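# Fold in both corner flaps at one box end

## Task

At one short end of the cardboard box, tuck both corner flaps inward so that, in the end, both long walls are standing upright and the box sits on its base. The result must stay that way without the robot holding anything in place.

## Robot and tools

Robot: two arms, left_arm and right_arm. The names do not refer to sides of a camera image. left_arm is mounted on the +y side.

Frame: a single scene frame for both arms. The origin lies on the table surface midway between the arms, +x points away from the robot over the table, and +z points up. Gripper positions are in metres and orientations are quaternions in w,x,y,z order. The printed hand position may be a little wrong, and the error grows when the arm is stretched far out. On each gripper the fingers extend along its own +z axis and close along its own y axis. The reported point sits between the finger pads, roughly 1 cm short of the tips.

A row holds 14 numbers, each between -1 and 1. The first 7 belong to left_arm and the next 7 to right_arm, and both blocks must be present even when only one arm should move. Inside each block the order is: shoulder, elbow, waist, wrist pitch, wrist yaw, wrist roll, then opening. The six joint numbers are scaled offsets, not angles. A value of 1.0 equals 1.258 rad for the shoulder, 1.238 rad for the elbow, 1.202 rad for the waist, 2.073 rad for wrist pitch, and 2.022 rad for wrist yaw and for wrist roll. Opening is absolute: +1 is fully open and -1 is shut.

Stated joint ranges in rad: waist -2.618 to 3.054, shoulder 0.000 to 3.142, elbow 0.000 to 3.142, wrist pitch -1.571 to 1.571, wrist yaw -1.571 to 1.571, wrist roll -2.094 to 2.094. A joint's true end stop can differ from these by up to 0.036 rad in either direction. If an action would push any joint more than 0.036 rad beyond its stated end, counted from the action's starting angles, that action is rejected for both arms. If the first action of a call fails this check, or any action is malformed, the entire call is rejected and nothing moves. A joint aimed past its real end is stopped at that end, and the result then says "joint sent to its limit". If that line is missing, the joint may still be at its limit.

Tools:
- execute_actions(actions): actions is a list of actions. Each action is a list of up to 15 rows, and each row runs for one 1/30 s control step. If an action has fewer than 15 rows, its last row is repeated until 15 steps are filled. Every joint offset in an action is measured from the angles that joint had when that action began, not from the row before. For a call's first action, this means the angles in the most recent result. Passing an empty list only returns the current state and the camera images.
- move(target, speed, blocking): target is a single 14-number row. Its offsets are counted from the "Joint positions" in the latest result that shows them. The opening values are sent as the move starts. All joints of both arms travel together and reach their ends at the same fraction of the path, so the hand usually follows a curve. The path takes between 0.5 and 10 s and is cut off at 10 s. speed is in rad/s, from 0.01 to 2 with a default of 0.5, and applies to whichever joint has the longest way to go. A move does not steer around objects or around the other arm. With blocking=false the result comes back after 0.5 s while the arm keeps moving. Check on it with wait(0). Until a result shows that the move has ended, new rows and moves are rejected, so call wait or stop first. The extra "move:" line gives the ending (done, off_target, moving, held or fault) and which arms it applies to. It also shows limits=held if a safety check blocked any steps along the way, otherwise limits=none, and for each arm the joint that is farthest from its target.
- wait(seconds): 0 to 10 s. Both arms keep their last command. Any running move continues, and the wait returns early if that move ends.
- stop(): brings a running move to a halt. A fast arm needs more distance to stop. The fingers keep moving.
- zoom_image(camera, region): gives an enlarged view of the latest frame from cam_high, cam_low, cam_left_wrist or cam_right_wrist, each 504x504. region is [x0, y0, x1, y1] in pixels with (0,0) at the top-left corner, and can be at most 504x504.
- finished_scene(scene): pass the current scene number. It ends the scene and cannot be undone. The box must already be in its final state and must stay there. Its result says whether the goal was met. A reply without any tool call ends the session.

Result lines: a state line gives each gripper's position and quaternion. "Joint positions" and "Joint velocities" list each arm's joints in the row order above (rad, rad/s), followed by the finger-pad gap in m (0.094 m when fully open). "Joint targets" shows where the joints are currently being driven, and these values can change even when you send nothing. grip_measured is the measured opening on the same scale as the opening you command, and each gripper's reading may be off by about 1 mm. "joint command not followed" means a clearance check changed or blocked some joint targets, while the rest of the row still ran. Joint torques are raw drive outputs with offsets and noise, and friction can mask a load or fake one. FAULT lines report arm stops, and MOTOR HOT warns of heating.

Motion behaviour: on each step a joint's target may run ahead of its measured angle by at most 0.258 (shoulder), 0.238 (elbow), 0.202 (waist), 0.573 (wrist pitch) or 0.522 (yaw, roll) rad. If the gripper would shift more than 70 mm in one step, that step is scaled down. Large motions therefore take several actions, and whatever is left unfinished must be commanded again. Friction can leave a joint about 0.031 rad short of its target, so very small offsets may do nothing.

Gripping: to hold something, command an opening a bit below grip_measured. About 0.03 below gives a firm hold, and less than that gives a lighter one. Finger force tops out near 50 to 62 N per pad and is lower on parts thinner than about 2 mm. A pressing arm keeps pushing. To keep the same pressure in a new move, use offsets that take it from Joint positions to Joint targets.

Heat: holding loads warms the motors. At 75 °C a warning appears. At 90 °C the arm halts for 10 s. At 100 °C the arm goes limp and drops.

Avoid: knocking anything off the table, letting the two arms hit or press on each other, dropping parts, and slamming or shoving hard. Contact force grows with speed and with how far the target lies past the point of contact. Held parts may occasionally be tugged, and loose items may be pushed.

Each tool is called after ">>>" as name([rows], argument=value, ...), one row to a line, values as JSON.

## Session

>>> move(target=[0.2,0,0,-0.6,0,0,-1, 0.2,0,0,-0.6,0,0,-1], speed=1)

Scene clock: 2.13 s.
left_arm: end_effector_position=(+0.2460, +0.2619, +0.1242) grip_measured=-0.986 end_effector_quat_wxyz=(+0.045, +0.015, +0.999, -0.006) | right_arm: end_effector_position=(+0.1713, -0.3115, +0.1267) grip_measured=-0.987 end_effector_quat_wxyz=(+0.050, +0.074, +0.996, -0.013)
Joint names: [shoulder, elbow, waist, wrist pitch, wrist yaw, wrist roll]
Joint positions: left_arm=[ 1.288  1.056  0.007 -1.248  0.01   0.002  0.001] | right_arm=[ 1.286  1.063 -0.012 -1.246  0.017 -0.015  0.001]
Joint velocities: left_arm=[-0.007 -0.012 -0.007  0.095 -0.022  0.022 -0.001] | right_arm=[-0.022 -0.007  0.002  0.037 -0.051 -0.066  0.   ]
Joint torques (N m, as the arm reports them, + toward a larger angle): left_arm=[-2.92  7.9   0.02  0.67 -0.06  0.02] | right_arm=[-1.97  7.49 -0.2   0.71  0.    0.13]
Joint targets: left_arm=[1.307 1.056 0.007 -1.261 0.010 0.002] | right_arm=[1.309 1.063 -0.012 -1.258 0.017 -0.015]
move: off_target (right_arm); limits=none; left_arm: farthest joint: the shoulder, 0.020 radians from its target (0.252 radians at the start); right_arm: farthest joint: the shoulder, 0.024 radians from its target (0.252 radians at the start)

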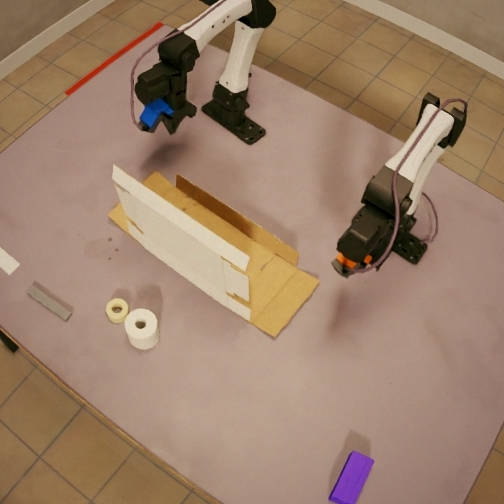

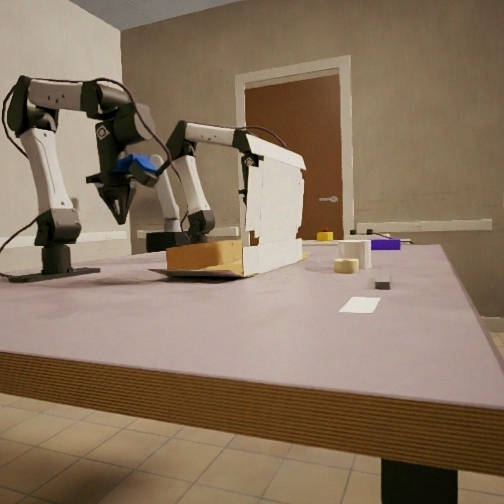

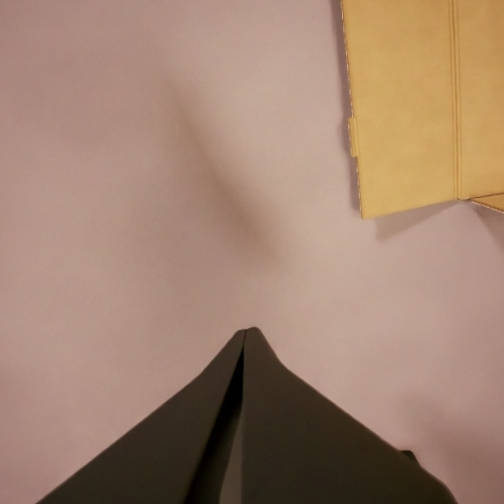

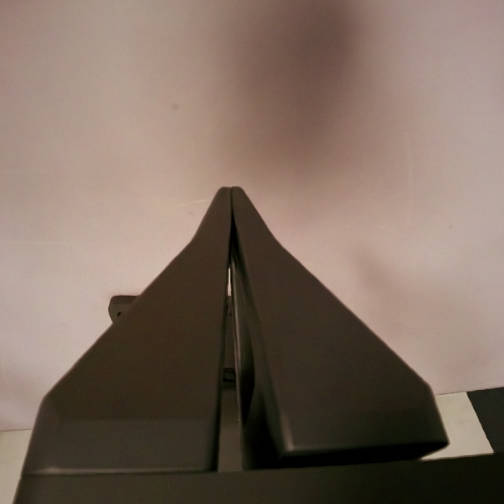

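>>> move(target=[0.56,0.575,-0.72,-0.045,0,0.33,0.5, 0,0,0,0,0,0,-1], speed=0.8)

Scene clock: 8.80 s.
left_arm: end_effector_position=(+0.2597, -0.0269, +0.1102) grip_measured=+0.498 end_effector_quat_wxyz=(+0.001, +0.703, +0.711, -0.005) | right_arm: end_effector_position=(+0.1712, -0.3115, +0.1267) grip_measured=-0.987 end_effector_quat_wxyz=(+0.050, +0.074, +0.996, -0.013)
Joint names: [shoulder, elbow, waist, wrist pitch, wrist yaw, wrist roll]
Joint positions: left_arm=[ 1.981  1.742 -0.863 -1.329  0.01   0.661  0.07 ] | right_arm=[ 1.286  1.063 -0.012 -1.246  0.017 -0.015  0.001]
Joint velocities: left_arm=[ 0.002 -0.012  0.007  0.007  0.022 -0.051  0.001] | right_arm=[ 0.007 -0.007 -0.012 -0.051 -0.095  0.022  0.   ]
Joint torques (N m, as the arm reports them, + toward a larger angle): left_arm=[-9.68  9.71  0.39  0.41  0.    0.12] | right_arm=[-3.38  7.48 -0.23  0.84  0.01  0.13]
Joint targets: left_arm=[1.992 1.767 -0.859 -1.341 0.010 0.669] | right_arm=[1.286 1.063 -0.012 -1.246 0.017 -0.015]
move: off_target (left_arm); limits=none; left_arm: farthest joint: the elbow, 0.025 radians from its target (0.712 radians at the start); right_arm: farthest joint: the waist, 0.000 radians from its target (0.000 radians at the start)

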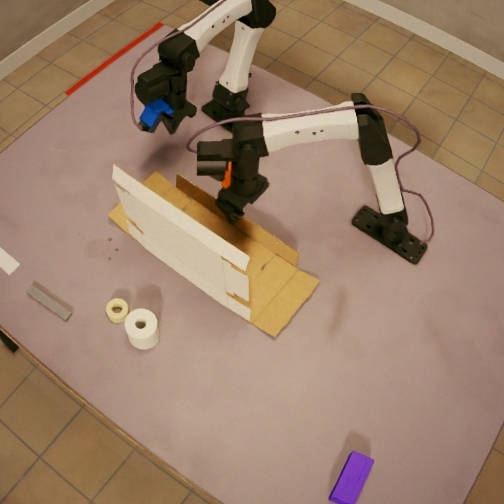

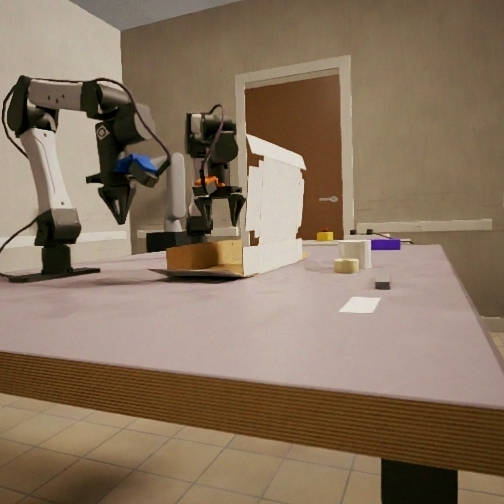

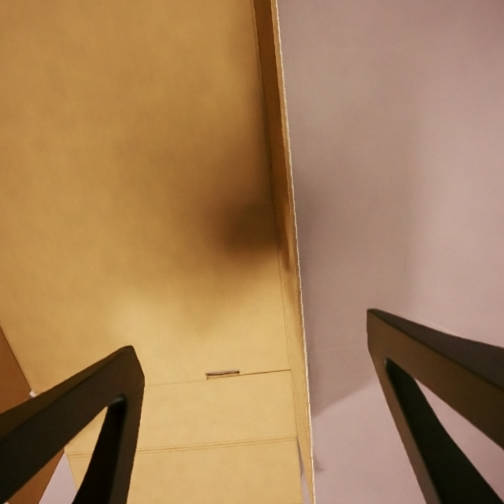

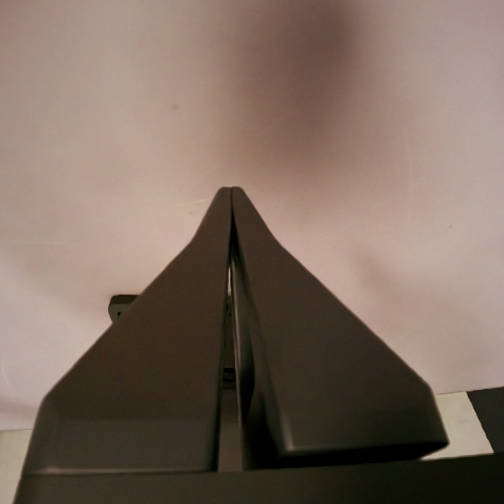

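>>> move(target=[0,-0.26,0,0.15,0,0,0.5, 0.22,-0.14,0.33,0.155,0,0,-1], speed=0.4)

>>> move(target=[0,0,0,0,0,0,-1, 0,0,0,0,0,0,-1])

Scene clock: 14.93 s.
left_arm: end_effector_position=(+0.2517, -0.0168, +0.0345) grip_measured=+0.498 end_effector_quat_wxyz=(-0.002, +0.703, +0.711, -0.005) | right_arm: end_effector_position=(+0.1923, -0.2205, +0.0351) grip_measured=-0.987 end_effector_quat_wxyz=(+0.003, -0.120, +0.993, -0.009)
Joint names: [shoulder, elbow, waist, wrist pitch, wrist yaw, wrist roll]
Joint positions: left_arm=[ 1.981  1.438 -0.863 -1.03   0.01   0.662  0.07 ] | right_arm=[ 1.542  0.909  0.376 -0.935  0.018 -0.015  0.001]
Joint velocities: left_arm=[ 0.007 -0.007  0.007 -0.007 -0.022 -0.022 -0.001] | right_arm=[-0.007 -0.002  0.017 -0.007  0.022 -0.037 -0.   ]
Joint torques (N m, as the arm reports them, + toward a larger angle): left_arm=[-10.2    5.98  -0.04   0.71   0.     0.02] | right_arm=[-3.72  5.28  0.62  0.68 -0.01  0.12]
Joint targets: left_arm=[1.981 1.421 -0.863 -1.018 0.010 0.661] | right_arm=[1.563 0.890 0.385 -0.925 0.017 -0.015]
move: off_target (right_arm); limits=none; left_arm: farthest joint: the elbow, 0.017 radians from its target (0.322 radians at the start); right_arm: farthest joint: the shoulder, 0.021 radians from its target (0.277 radians at the start)

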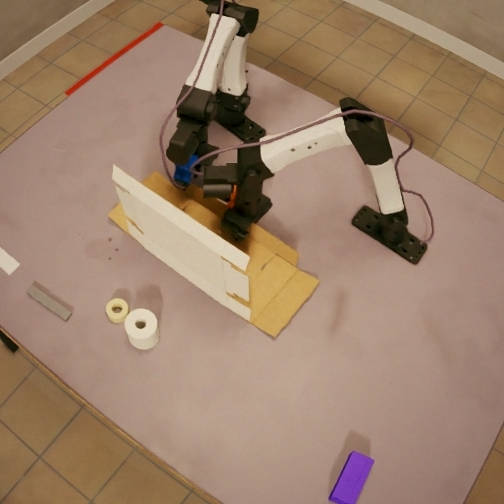

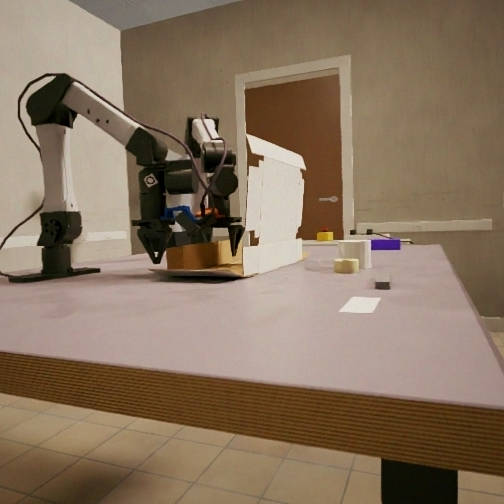

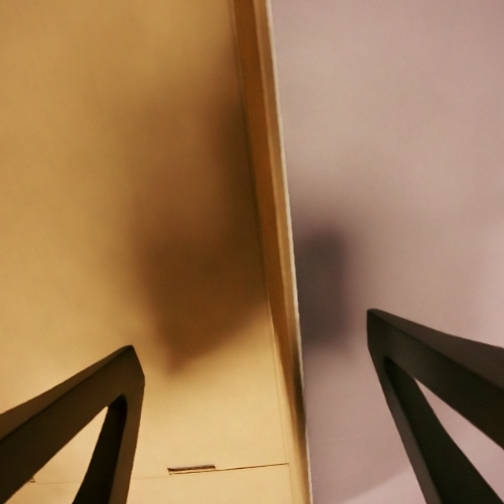

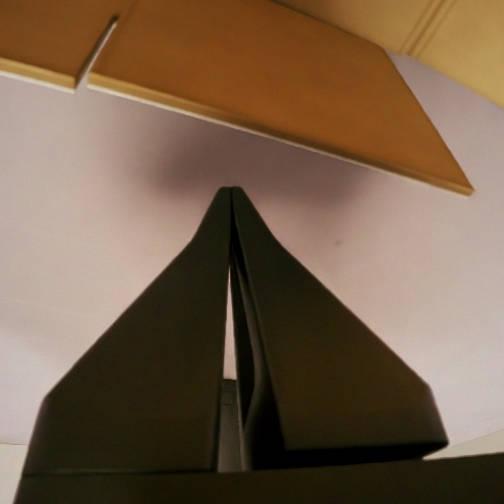

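Scene clock: 15.43 s.
left_arm: end_effector_position=(+0.2528, -0.0170, +0.0345) grip_measured=-0.970 end_effector_quat_wxyz=(+0.000, +0.703, +0.711, -0.003) | right_arm: end_effector_position=(+0.1923, -0.2205, +0.0351) grip_measured=-0.987 end_effector_quat_wxyz=(+0.003, -0.120, +0.993, -0.009)
Joint names: [shoulder, elbow, waist, wrist pitch, wrist yaw, wrist roll]
Joint positions: left_arm=[ 1.981  1.438 -0.863 -1.027  0.006  0.661  0.001] | right_arm=[ 1.542  0.909  0.376 -0.935  0.018 -0.015  0.001]
Joint velocities: left_arm=[-0.012 -0.007 -0.007  0.037 -0.051  0.037 -0.001] | right_arm=[ 0.002  0.002  0.002  0.007  0.007 -0.007  0.   ]
Joint torques (N m, as the arm reports them, + toward a larger angle): left_arm=[-10.28   7.5   -0.04   0.51   0.05   0.04] | right_arm=[-5.02  6.81 -0.22  0.61  0.01  0.12]
Joint targets: left_arm=[1.981 1.438 -0.863 -1.030 0.010 0.661] | right_arm=[1.542 0.909 0.376 -0.935 0.018 -0.015]
move: done; limits=none; left_arm: farthest joint: the wrist yaw, 0.004 radians from its target (0.000 radians at the start); right_arm: farthest joint: the waist, 0.000 radians from its target (0.000 radians at the start)

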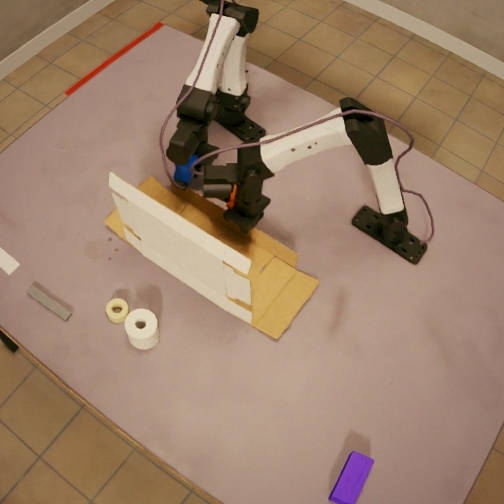

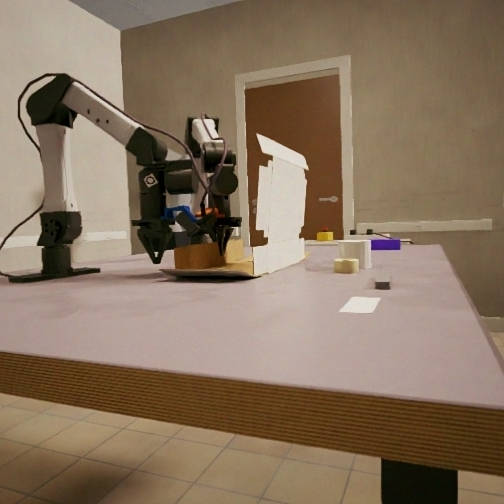

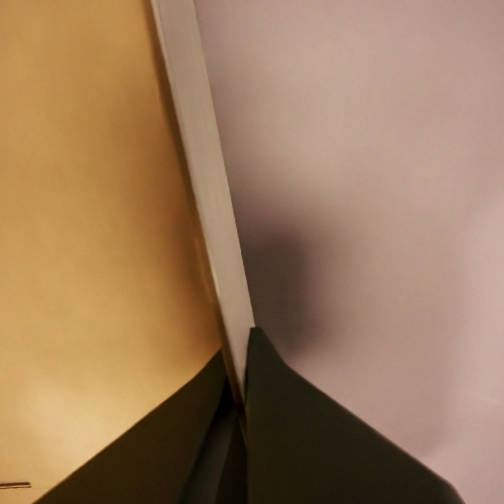

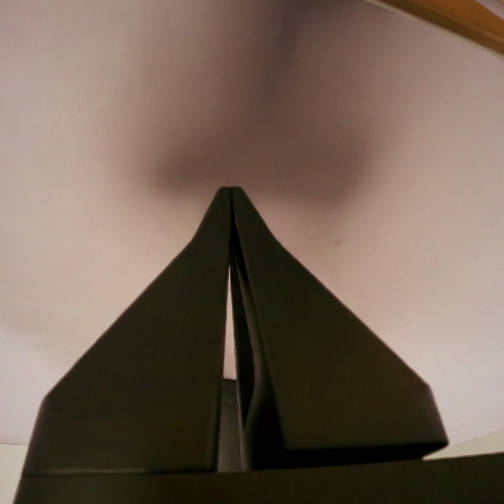

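>>> move(target=[0,0,0,0,0,0,-1, 0.14,0.16,-0.1,0,0,0,-1], speed=0.3)

Scene clock: 23.17 s.
left_arm: end_effector_position=(+0.2539, -0.0174, +0.0345) grip_measured=-0.970 end_effector_quat_wxyz=(+0.002, +0.701, +0.713, -0.001) | right_arm: end_effector_position=(+0.2448, -0.2414, +0.0400) grip_measured=-0.987 end_effector_quat_wxyz=(+0.016, -0.066, +0.998, -0.008)
Joint names: [shoulder, elbow, waist, wrist pitch, wrist yaw, wrist roll]
Joint positions: left_arm=[ 1.981  1.438 -0.863 -1.022  0.002  0.656  0.001] | right_arm=[ 1.691  1.087  0.266 -0.936  0.018 -0.015  0.001]
Joint velocities: left_arm=[-0.007  0.002  0.017 -0.022  0.051 -0.022 -0.   ] | right_arm=[ 0.002  0.002 -0.002 -0.037  0.037 -0.007 -0.001]
Joint torques (N m, as the arm reports them, + toward a larger angle): left_arm=[-10.3    7.31  -0.09   0.51   0.     0.1 ] | right_arm=[-4.78  8.55 -1.21  0.68  0.    0.13]
Joint targets: left_arm=[1.981 1.438 -0.863 -1.027 0.005 0.661] | right_arm=[1.718 1.108 0.256 -0.935 0.018 -0.015]
move: off_target (right_arm); limits=none; left_arm: farthest joint: the wrist pitch, 0.005 radians from its target (0.000 radians at the start); right_arm: farthest joint: the shoulder, 0.027 radians from its target (0.176 radians at the start)

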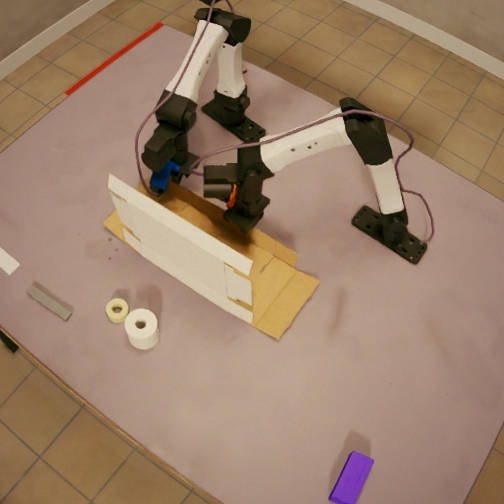

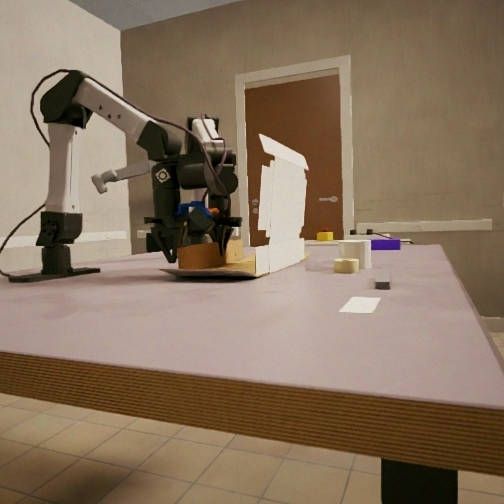

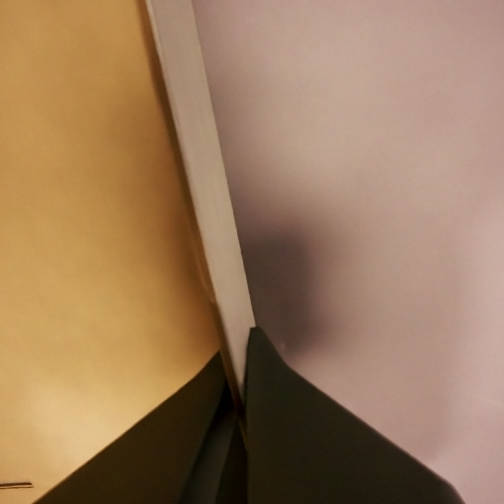

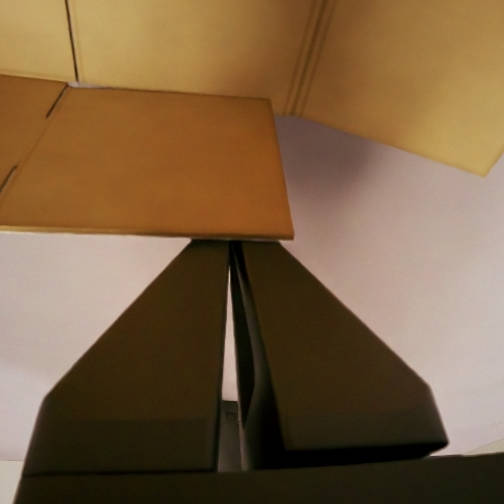

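Good contact. Forward 6 cm drifting left.

>>> move(target=[0,0,0,0,0,0,-1, 0.2,0.23,0.06,0,0,0,-1], speed=0.2)

>>> move(target=[0,0,0,0,0,0,-1, 0,0,0.09,0,0,0,-1], speed=0.15)

Scene clock: 28.97 s.
left_arm: end_effector_position=(+0.2552, -0.0169, +0.0345) grip_measured=-0.970 end_effector_quat_wxyz=(+0.004, +0.697, +0.717, +0.002) | right_arm: end_effector_position=(+0.3099, -0.2129, +0.0367) grip_measured=-0.987 end_effector_quat_wxyz=(+0.031, -0.095, +0.995, -0.008)
Joint names: [shoulder, elbow, waist, wrist pitch, wrist yaw, wrist roll]
Joint positions: left_arm=[ 1.981  1.438 -0.863 -1.021 -0.006  0.644  0.001] | right_arm=[ 1.915  1.353  0.325 -0.948  0.021 -0.015  0.001]
Joint velocities: left_arm=[-0.022 -0.002  0.002 -0.037  0.007  0.037  0.   ] | right_arm=[-0.012 -0.007 -0.017 -0.022 -0.081 -0.007 -0.   ]
Joint torques (N m, as the arm reports them, + toward a larger angle): left_arm=[-10.21   7.4    0.     0.52   0.05   0.13] | right_arm=[-6.76  8.58  0.97  0.86 -0.04  0.12]
Joint targets: left_arm=[1.981 1.438 -0.863 -1.023 0.002 0.655] | right_arm=[1.943 1.372 0.338 -0.936 0.018 -0.015]
move: off_target (right_arm); limits=none; left_arm: farthest joint: the wrist roll, 0.012 radians from its target (0.000 radians at the start); right_arm: farthest joint: the shoulder, 0.027 radians from its target (0.251 radians at the start)

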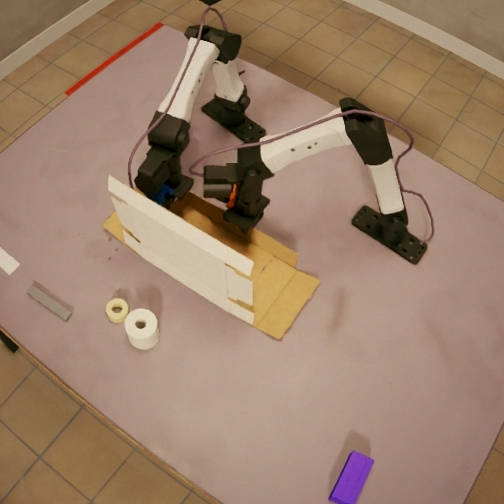

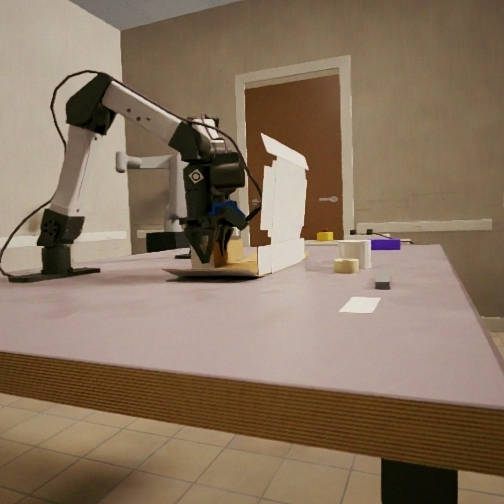

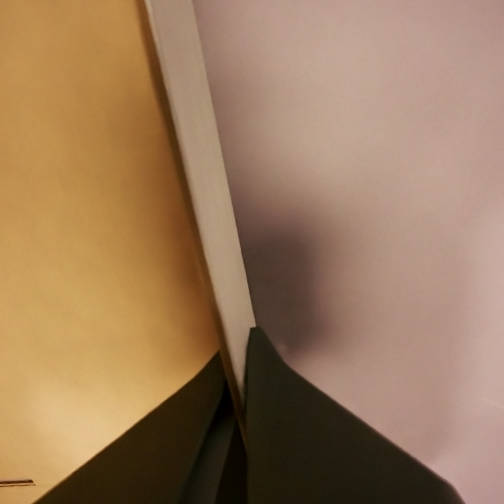

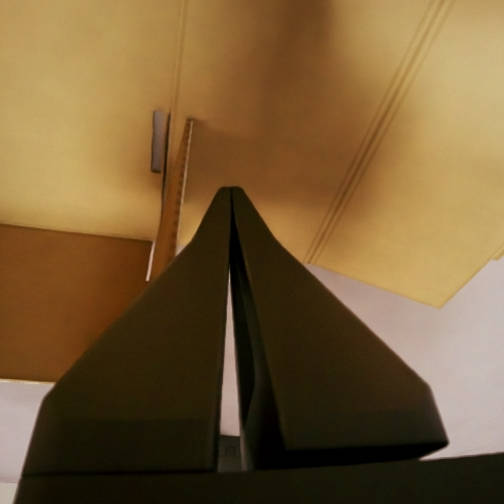

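Scene clock: 30.03 s.
left_arm: end_effector_position=(+0.2538, -0.0138, +0.0345) grip_measured=-0.970 end_effector_quat_wxyz=(-0.003, +0.697, +0.718, +0.006) | right_arm: end_effector_position=(+0.3050, -0.1886, +0.0369) grip_measured=-0.988 end_effector_quat_wxyz=(+0.033, -0.136, +0.990, -0.025)
Joint names: [shoulder, elbow, waist, wrist pitch, wrist yaw, wrist roll]
Joint positions: left_arm=[ 1.981  1.438 -0.863 -1.034 -0.011  0.643  0.001] | right_arm=[ 1.915  1.353  0.41  -0.948  0.057 -0.015  0.001]
Joint velocities: left_arm=[-0.002 -0.002  0.017 -0.037 -0.095 -0.037 -0.   ] | right_arm=[-0.022 -0.007 -0.002  0.022 -0.051  0.007 -0.   ]
Joint torques (N m, as the arm reports them, + toward a larger angle): left_arm=[-10.39   7.24   0.04   0.68   0.02   0.03] | right_arm=[-8.43  7.08  1.99  0.73 -0.35  0.13]
Joint targets: left_arm=[1.981 1.438 -0.863 -1.020 -0.006 0.644] | right_arm=[1.915 1.353 0.433 -0.948 0.021 -0.014]
move: off_target (right_arm); limits=none; left_arm: farthest joint: the wrist pitch, 0.013 radians from its target (0.000 radians at the start); right_arm: farthest joint: the wrist yaw, 0.036 radians from its target (0.000 radians at the start)

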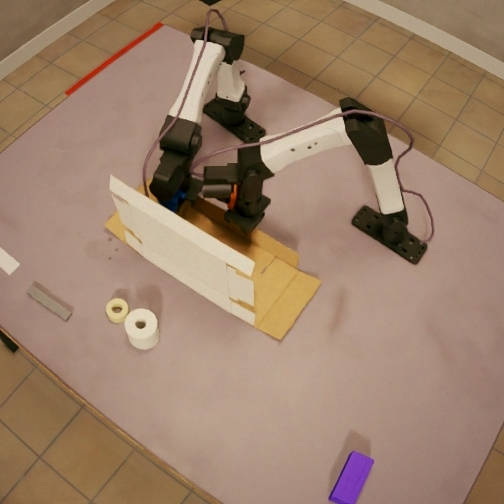

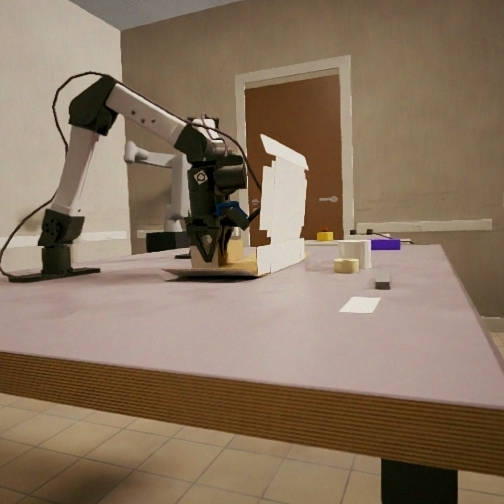

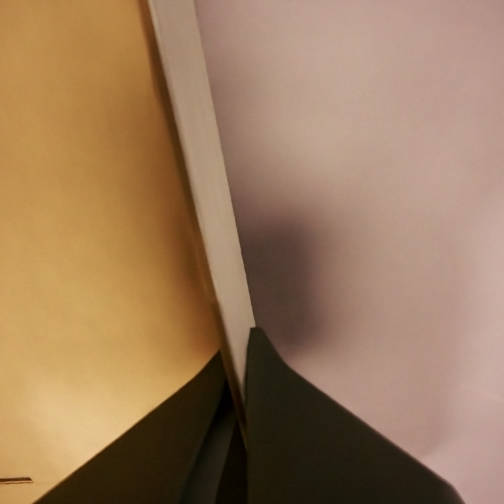

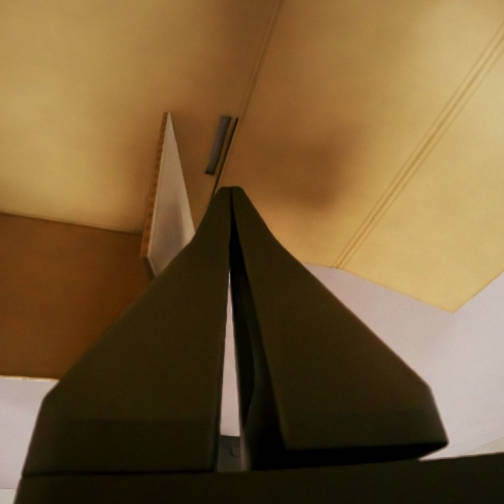

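>>> move(target=[0,0,0,0,0,0,-1, -0.05,0,-0.55,0,0,0,-1], speed=0.5)

>>> move(target=[0,0,0,0,0,0,-1, 0.545,0.54,0,0.1,-0.545,0,-1], speed=0.6)

>>> move(target=[0,0,0,0,0,0,-1, 0,0,0.165,0,0,0,-1], speed=0.3)

>>> zoom_image(camera="cam_high", region=[30, 150, 230, 310])

Scene clock: 38.37 s.
left_arm: end_effector_position=(+0.2544, -0.0145, +0.0345) grip_measured=-0.970 end_effector_quat_wxyz=(-0.001, +0.697, +0.718, +0.006) | right_arm: end_effector_position=(+0.2851, -0.4241, +0.0518) grip_measured=-0.988 end_effector_quat_wxyz=(+0.044, +0.192, +0.980, -0.039)
Joint names: [shoulder, elbow, waist, wrist pitch, wrist yaw, wrist roll]
Joint positions: left_arm=[ 1.981  1.438 -0.863 -1.03  -0.011  0.643  0.001] | right_arm=[ 1.872  1.353 -0.249 -0.948  0.058 -0.015  0.001]
Joint velocities: left_arm=[ 0.007 -0.002  0.007 -0.081 -0.007 -0.051  0.001] | right_arm=[-0.002  0.012 -0.007  0.022 -0.007  0.007 -0.001]
Joint torques (N m, as the arm reports them, + toward a larger angle): left_arm=[-10.38   7.28   0.07   0.49  -0.04   0.01] | right_arm=[-9.43  7.24 -0.31  0.84  0.02  0.13]
Joint targets: left_arm=[1.981 1.438 -0.863 -1.035 -0.011 0.643] | right_arm=[1.852 1.353 -0.251 -0.948 0.057 -0.015]
move: done; limits=none; left_arm: farthest joint: the wrist pitch, 0.004 radians from its target (0.000 radians at the start); right_arm: farthest joint: the shoulder, 0.020 radians from its target (0.063 radians at the start)

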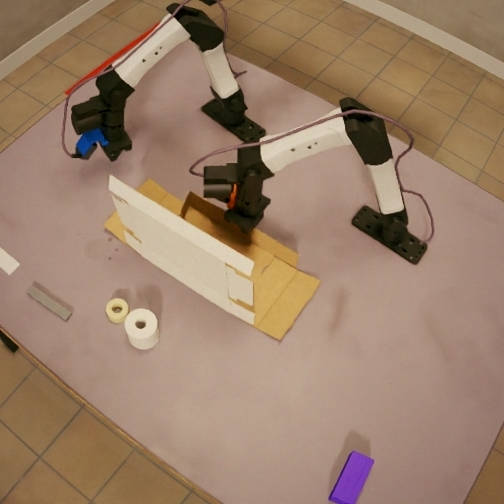

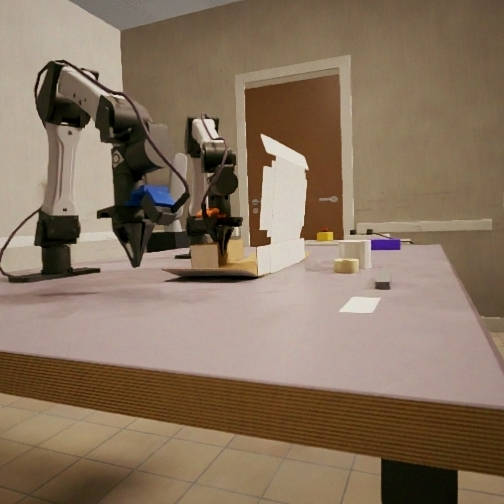

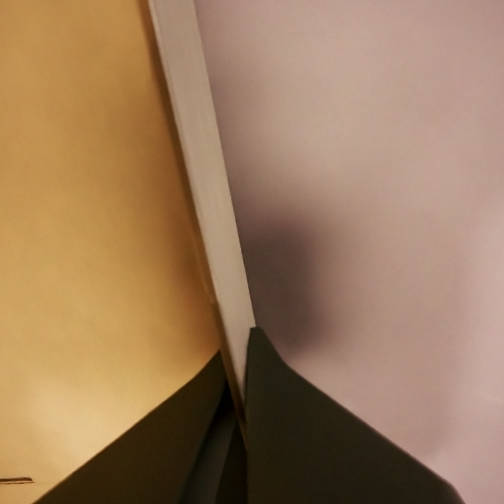

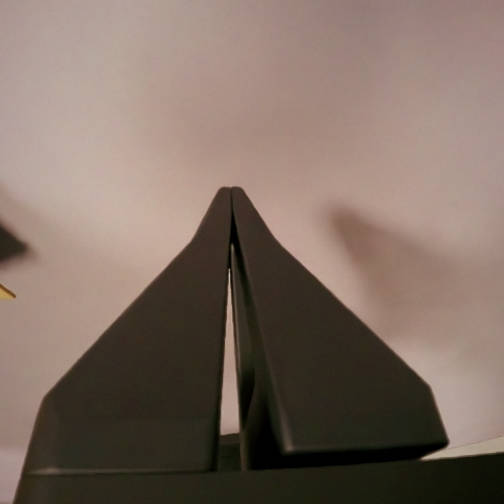

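Scene clock: 41.03 s.
left_arm: end_effector_position=(+0.2546, -0.0148, +0.0345) grip_measured=-0.970 end_effector_quat_wxyz=(-0.000, +0.696, +0.718, +0.005) | right_arm: end_effector_position=(+0.4919, -0.3394, +0.0364) grip_measured=-0.988 end_effector_quat_wxyz=(+0.222, +0.094, +0.857, +0.455)
Joint names: [shoulder, elbow, waist, wrist pitch, wrist yaw, wrist roll]
Joint positions: left_arm=[ 1.981  1.438 -0.863 -1.029 -0.011  0.643  0.001] | right_arm=[ 2.534  1.999 -0.249 -0.749 -1.039 -0.015  0.001]
Joint velocities: left_arm=[-0.007 -0.012 -0.012 -0.066  0.022  0.022 -0.   ] | right_arm=[ 0.007 -0.007 -0.002 -0.022  0.022 -0.081  0.001]
Joint torques (N m, as the arm reports them, + toward a larger angle): left_arm=[-10.35   7.31  -0.1    0.53  -0.01   0.03] | right_arm=[-11.48   9.2   -0.2    1.21  -0.57   0.06]
Joint targets: left_arm=[1.981 1.438 -0.863 -1.030 -0.011 0.643] | right_arm=[2.558 2.021 -0.249 -0.741 -1.044 -0.015]
move: off_target (right_arm); limits=none; left_arm: farthest joint: the wrist pitch, 0.001 radians from its target (0.000 radians at the start); right_arm: farthest joint: the shoulder, 0.024 radians from its target (0.685 radians at the start)

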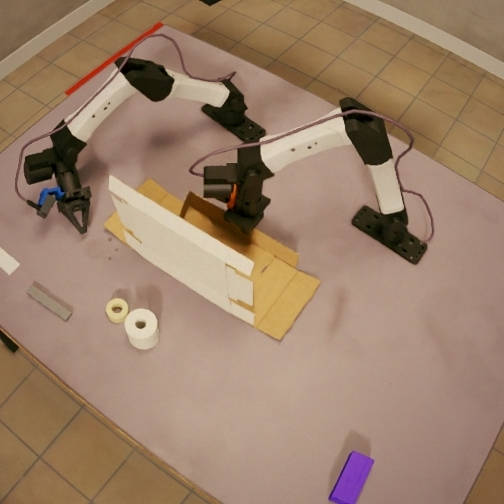

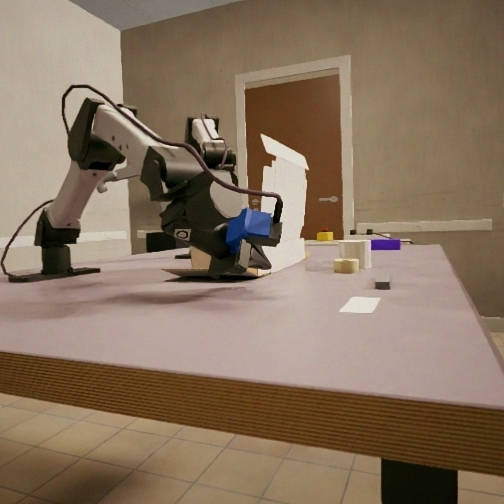

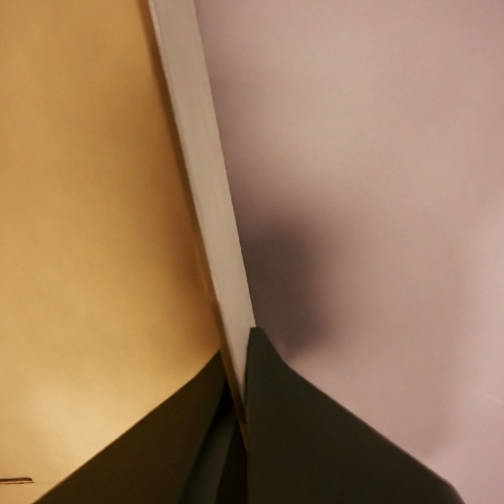

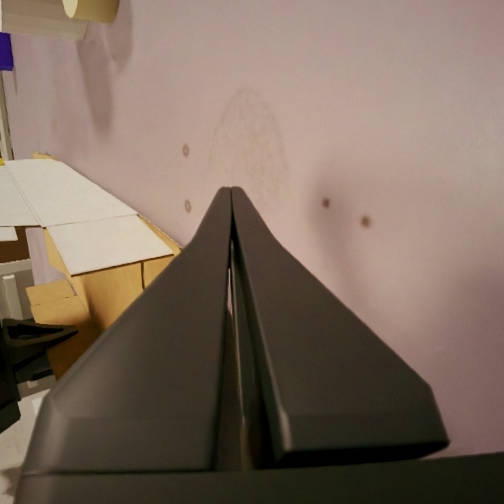

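Scene clock: 42.10 s.
left_arm: end_effector_position=(+0.2547, -0.0149, +0.0345) grip_measured=-0.970 end_effector_quat_wxyz=(+0.000, +0.696, +0.718, +0.005) | right_arm: end_effector_position=(+0.4944, -0.2314, +0.0364) grip_measured=-0.988 end_effector_quat_wxyz=(+0.176, +0.009, +0.862, +0.475)
Joint names: [shoulder, elbow, waist, wrist pitch, wrist yaw, wrist roll]
Joint positions: left_arm=[ 1.981  1.438 -0.863 -1.029 -0.011  0.643  0.001] | right_arm=[ 2.534  1.999 -0.05  -0.749 -1.039 -0.015  0.001]
Joint velocities: left_arm=[ 0.007 -0.012 -0.007 -0.095 -0.081 -0.007 -0.   ] | right_arm=[ 0.002  0.027 -0.007 -0.007 -0.037 -0.051 -0.002]
Joint torques (N m, as the arm reports them, + toward a larger angle): left_arm=[-10.34   7.33  -0.01   0.55  -0.03   0.04] | right_arm=[-12.92   7.48  -0.34   1.12  -0.52   0.06]
Joint targets: left_arm=[1.981 1.438 -0.863 -1.029 -0.011 0.643] | right_arm=[2.534 1.999 -0.051 -0.749 -1.039 -0.015]
move: done; limits=none; left_arm: farthest joint: the waist, 0.000 radians from its target (0.000 radians at the start); right_arm: farthest joint: the waist, 0.000 radians from its target (0.199 radians at the start)

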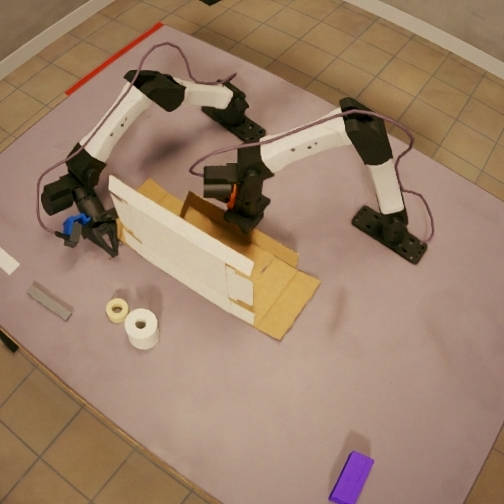

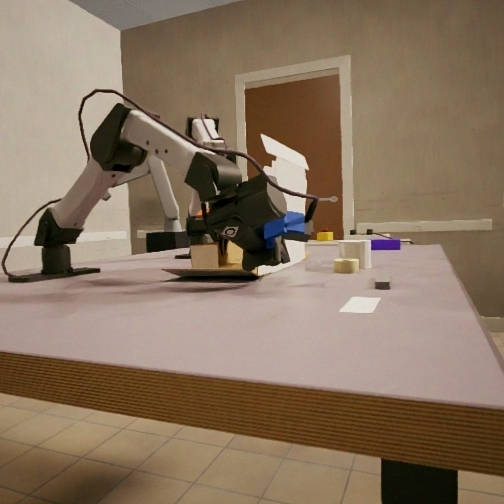

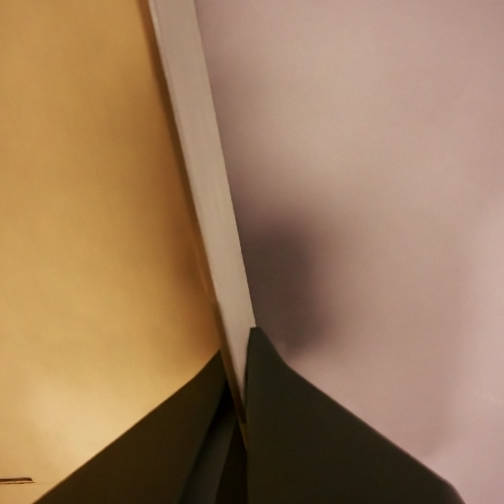

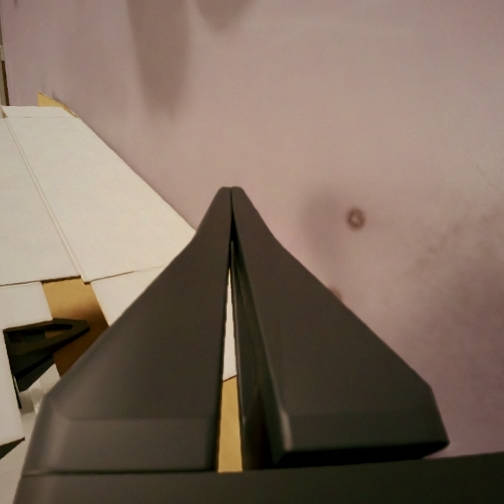

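Region (30, 150, 230, 310) of cam_high's 504x504 image, scaled by 2.520, with more detail than that image has; it fills the top 403 rows of this view, and the rest is white.

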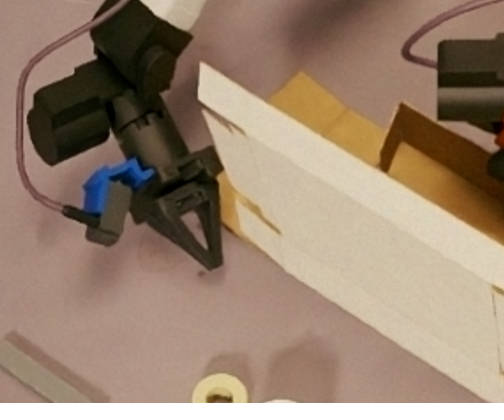

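Pull back in two steps.

>>> move(target=[0,0,0,0,0,0,-1, -0.17,-0.33,0,0.12,0,0,-1], speed=0.25)

>>> move(target=[0,0,0,0,0,0,-1, -0.125,-0.22,0,0.055,0,0,-1], speed=0.2)

Scene clock: 48.17 s.
left_arm: end_effector_position=(+0.2527, -0.0129, +0.0345) grip_measured=-0.970 end_effector_quat_wxyz=(-0.006, +0.696, +0.718, +0.005) | right_arm: end_effector_position=(+0.4571, -0.2273, +0.0350) grip_measured=-0.988 end_effector_quat_wxyz=(+0.211, -0.008, +0.862, +0.461)
Joint names: [shoulder, elbow, waist, wrist pitch, wrist yaw, wrist roll]
Joint positions: left_arm=[ 1.981  1.438 -0.863 -1.04  -0.009  0.64   0.001] | right_arm=[ 2.338  1.62  -0.054 -0.487 -1.022 -0.015  0.001]
Joint velocities: left_arm=[-0.007 -0.012 -0.012 -0.022  0.022  0.037 -0.   ] | right_arm=[ 0.002  0.017 -0.012  0.037  0.022  0.022  0.   ]
Joint torques (N m, as the arm reports them, + toward a larger angle): left_arm=[-10.4    7.27  -0.02   0.65  -0.05   0.05] | right_arm=[-12.66   4.92   0.13   1.11  -0.69   0.05]
Joint targets: left_arm=[1.981 1.438 -0.863 -1.029 -0.011 0.643] | right_arm=[2.320 1.591 -0.051 -0.500 -1.039 -0.015]
move: off_target (right_arm); limits=none; left_arm: farthest joint: the wrist pitch, 0.011 radians from its target (0.000 radians at the start); right_arm: farthest joint: the elbow, 0.030 radians from its target (0.409 radians at the start)

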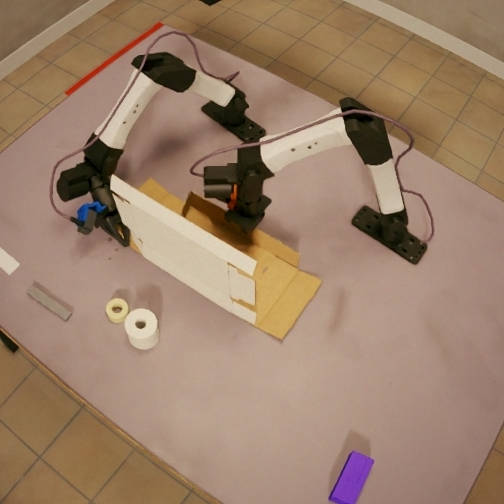

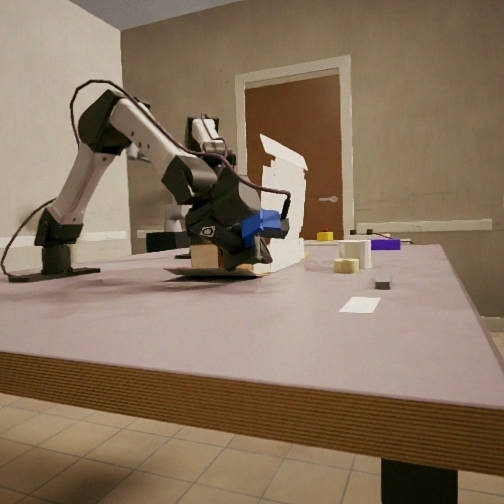

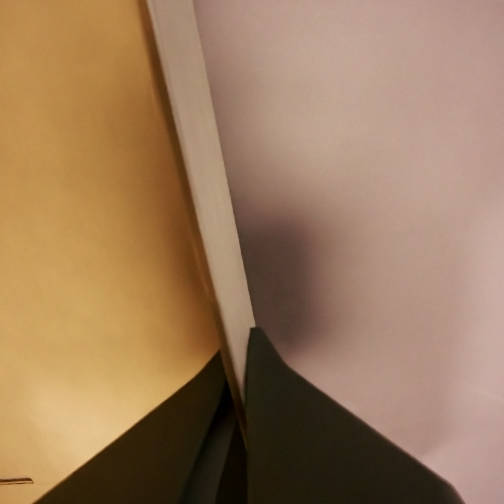

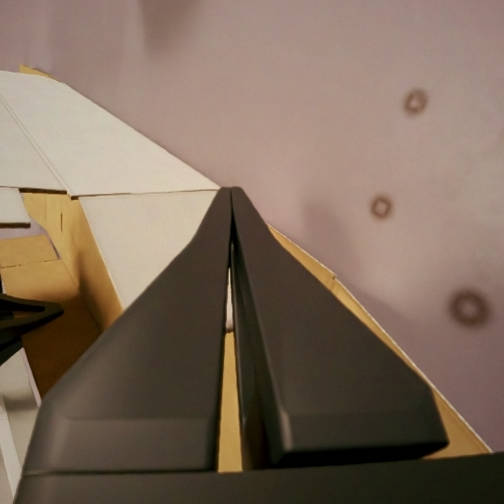

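Scene clock: 49.93 s.
left_arm: end_effector_position=(+0.2427, -0.0052, +0.0349) grip_measured=-0.970 end_effector_quat_wxyz=(-0.031, +0.709, +0.705, -0.001) | right_arm: end_effector_position=(+0.4285, -0.2260, +0.0391) grip_measured=-0.988 end_effector_quat_wxyz=(+0.242, -0.025, +0.864, +0.441)
Joint names: [shoulder, elbow, waist, wrist pitch, wrist yaw, wrist roll]
Joint positions: left_arm=[ 1.981  1.438 -0.863 -1.09   0.009  0.678  0.001] | right_arm=[ 2.196  1.385 -0.059 -0.327 -0.996 -0.027  0.001]
Joint velocities: left_arm=[-0.017  0.007 -0.007 -0.081 -0.051 -0.037 -0.   ] | right_arm=[ 0.002 -0.022  0.007 -0.022  0.007  0.037 -0.001]
Joint torques (N m, as the arm reports them, + toward a larger angle): left_arm=[-10.18   7.22   0.11   0.95  -0.16  -0.35] | right_arm=[-11.5    4.1    0.21   0.89  -0.75   0.17]
Joint targets: left_arm=[1.981 1.438 -0.863 -1.040 -0.009 0.640] | right_arm=[2.181 1.347 -0.054 -0.372 -1.022 -0.015]
move: off_target (left_arm, right_arm); limits=none; left_arm: farthest joint: the wrist pitch, 0.050 radians from its target (0.000 radians at the start); right_arm: farthest joint: the wrist pitch, 0.046 radians from its target (0.114 radians at the start)

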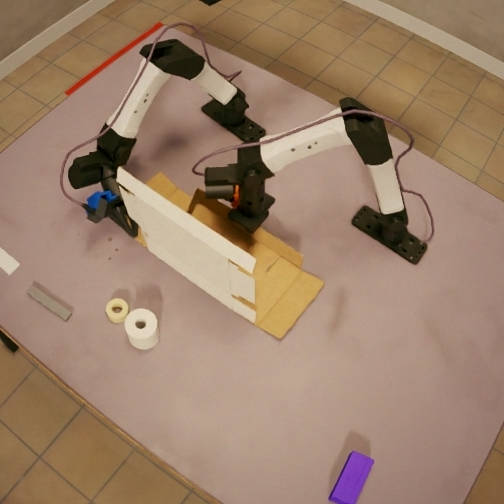

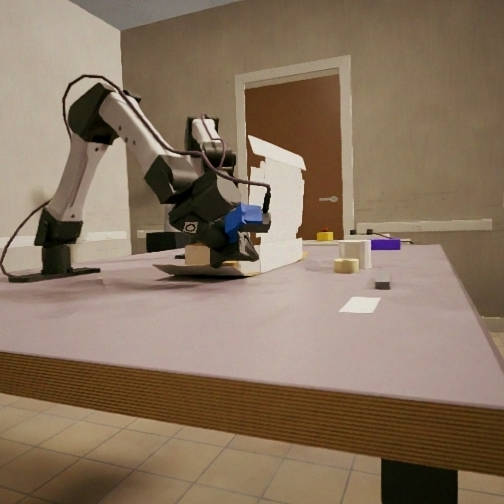

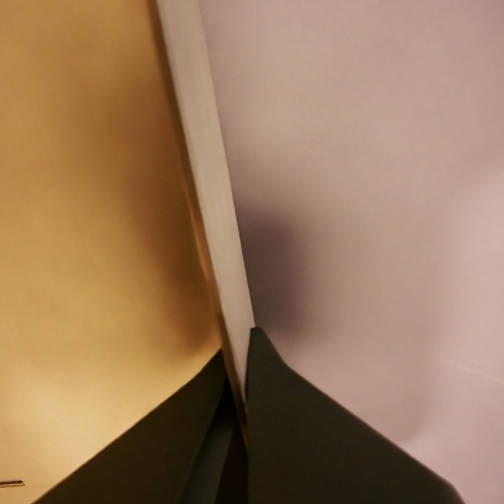

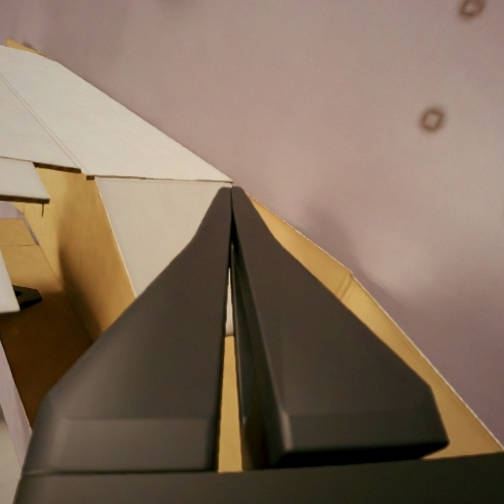

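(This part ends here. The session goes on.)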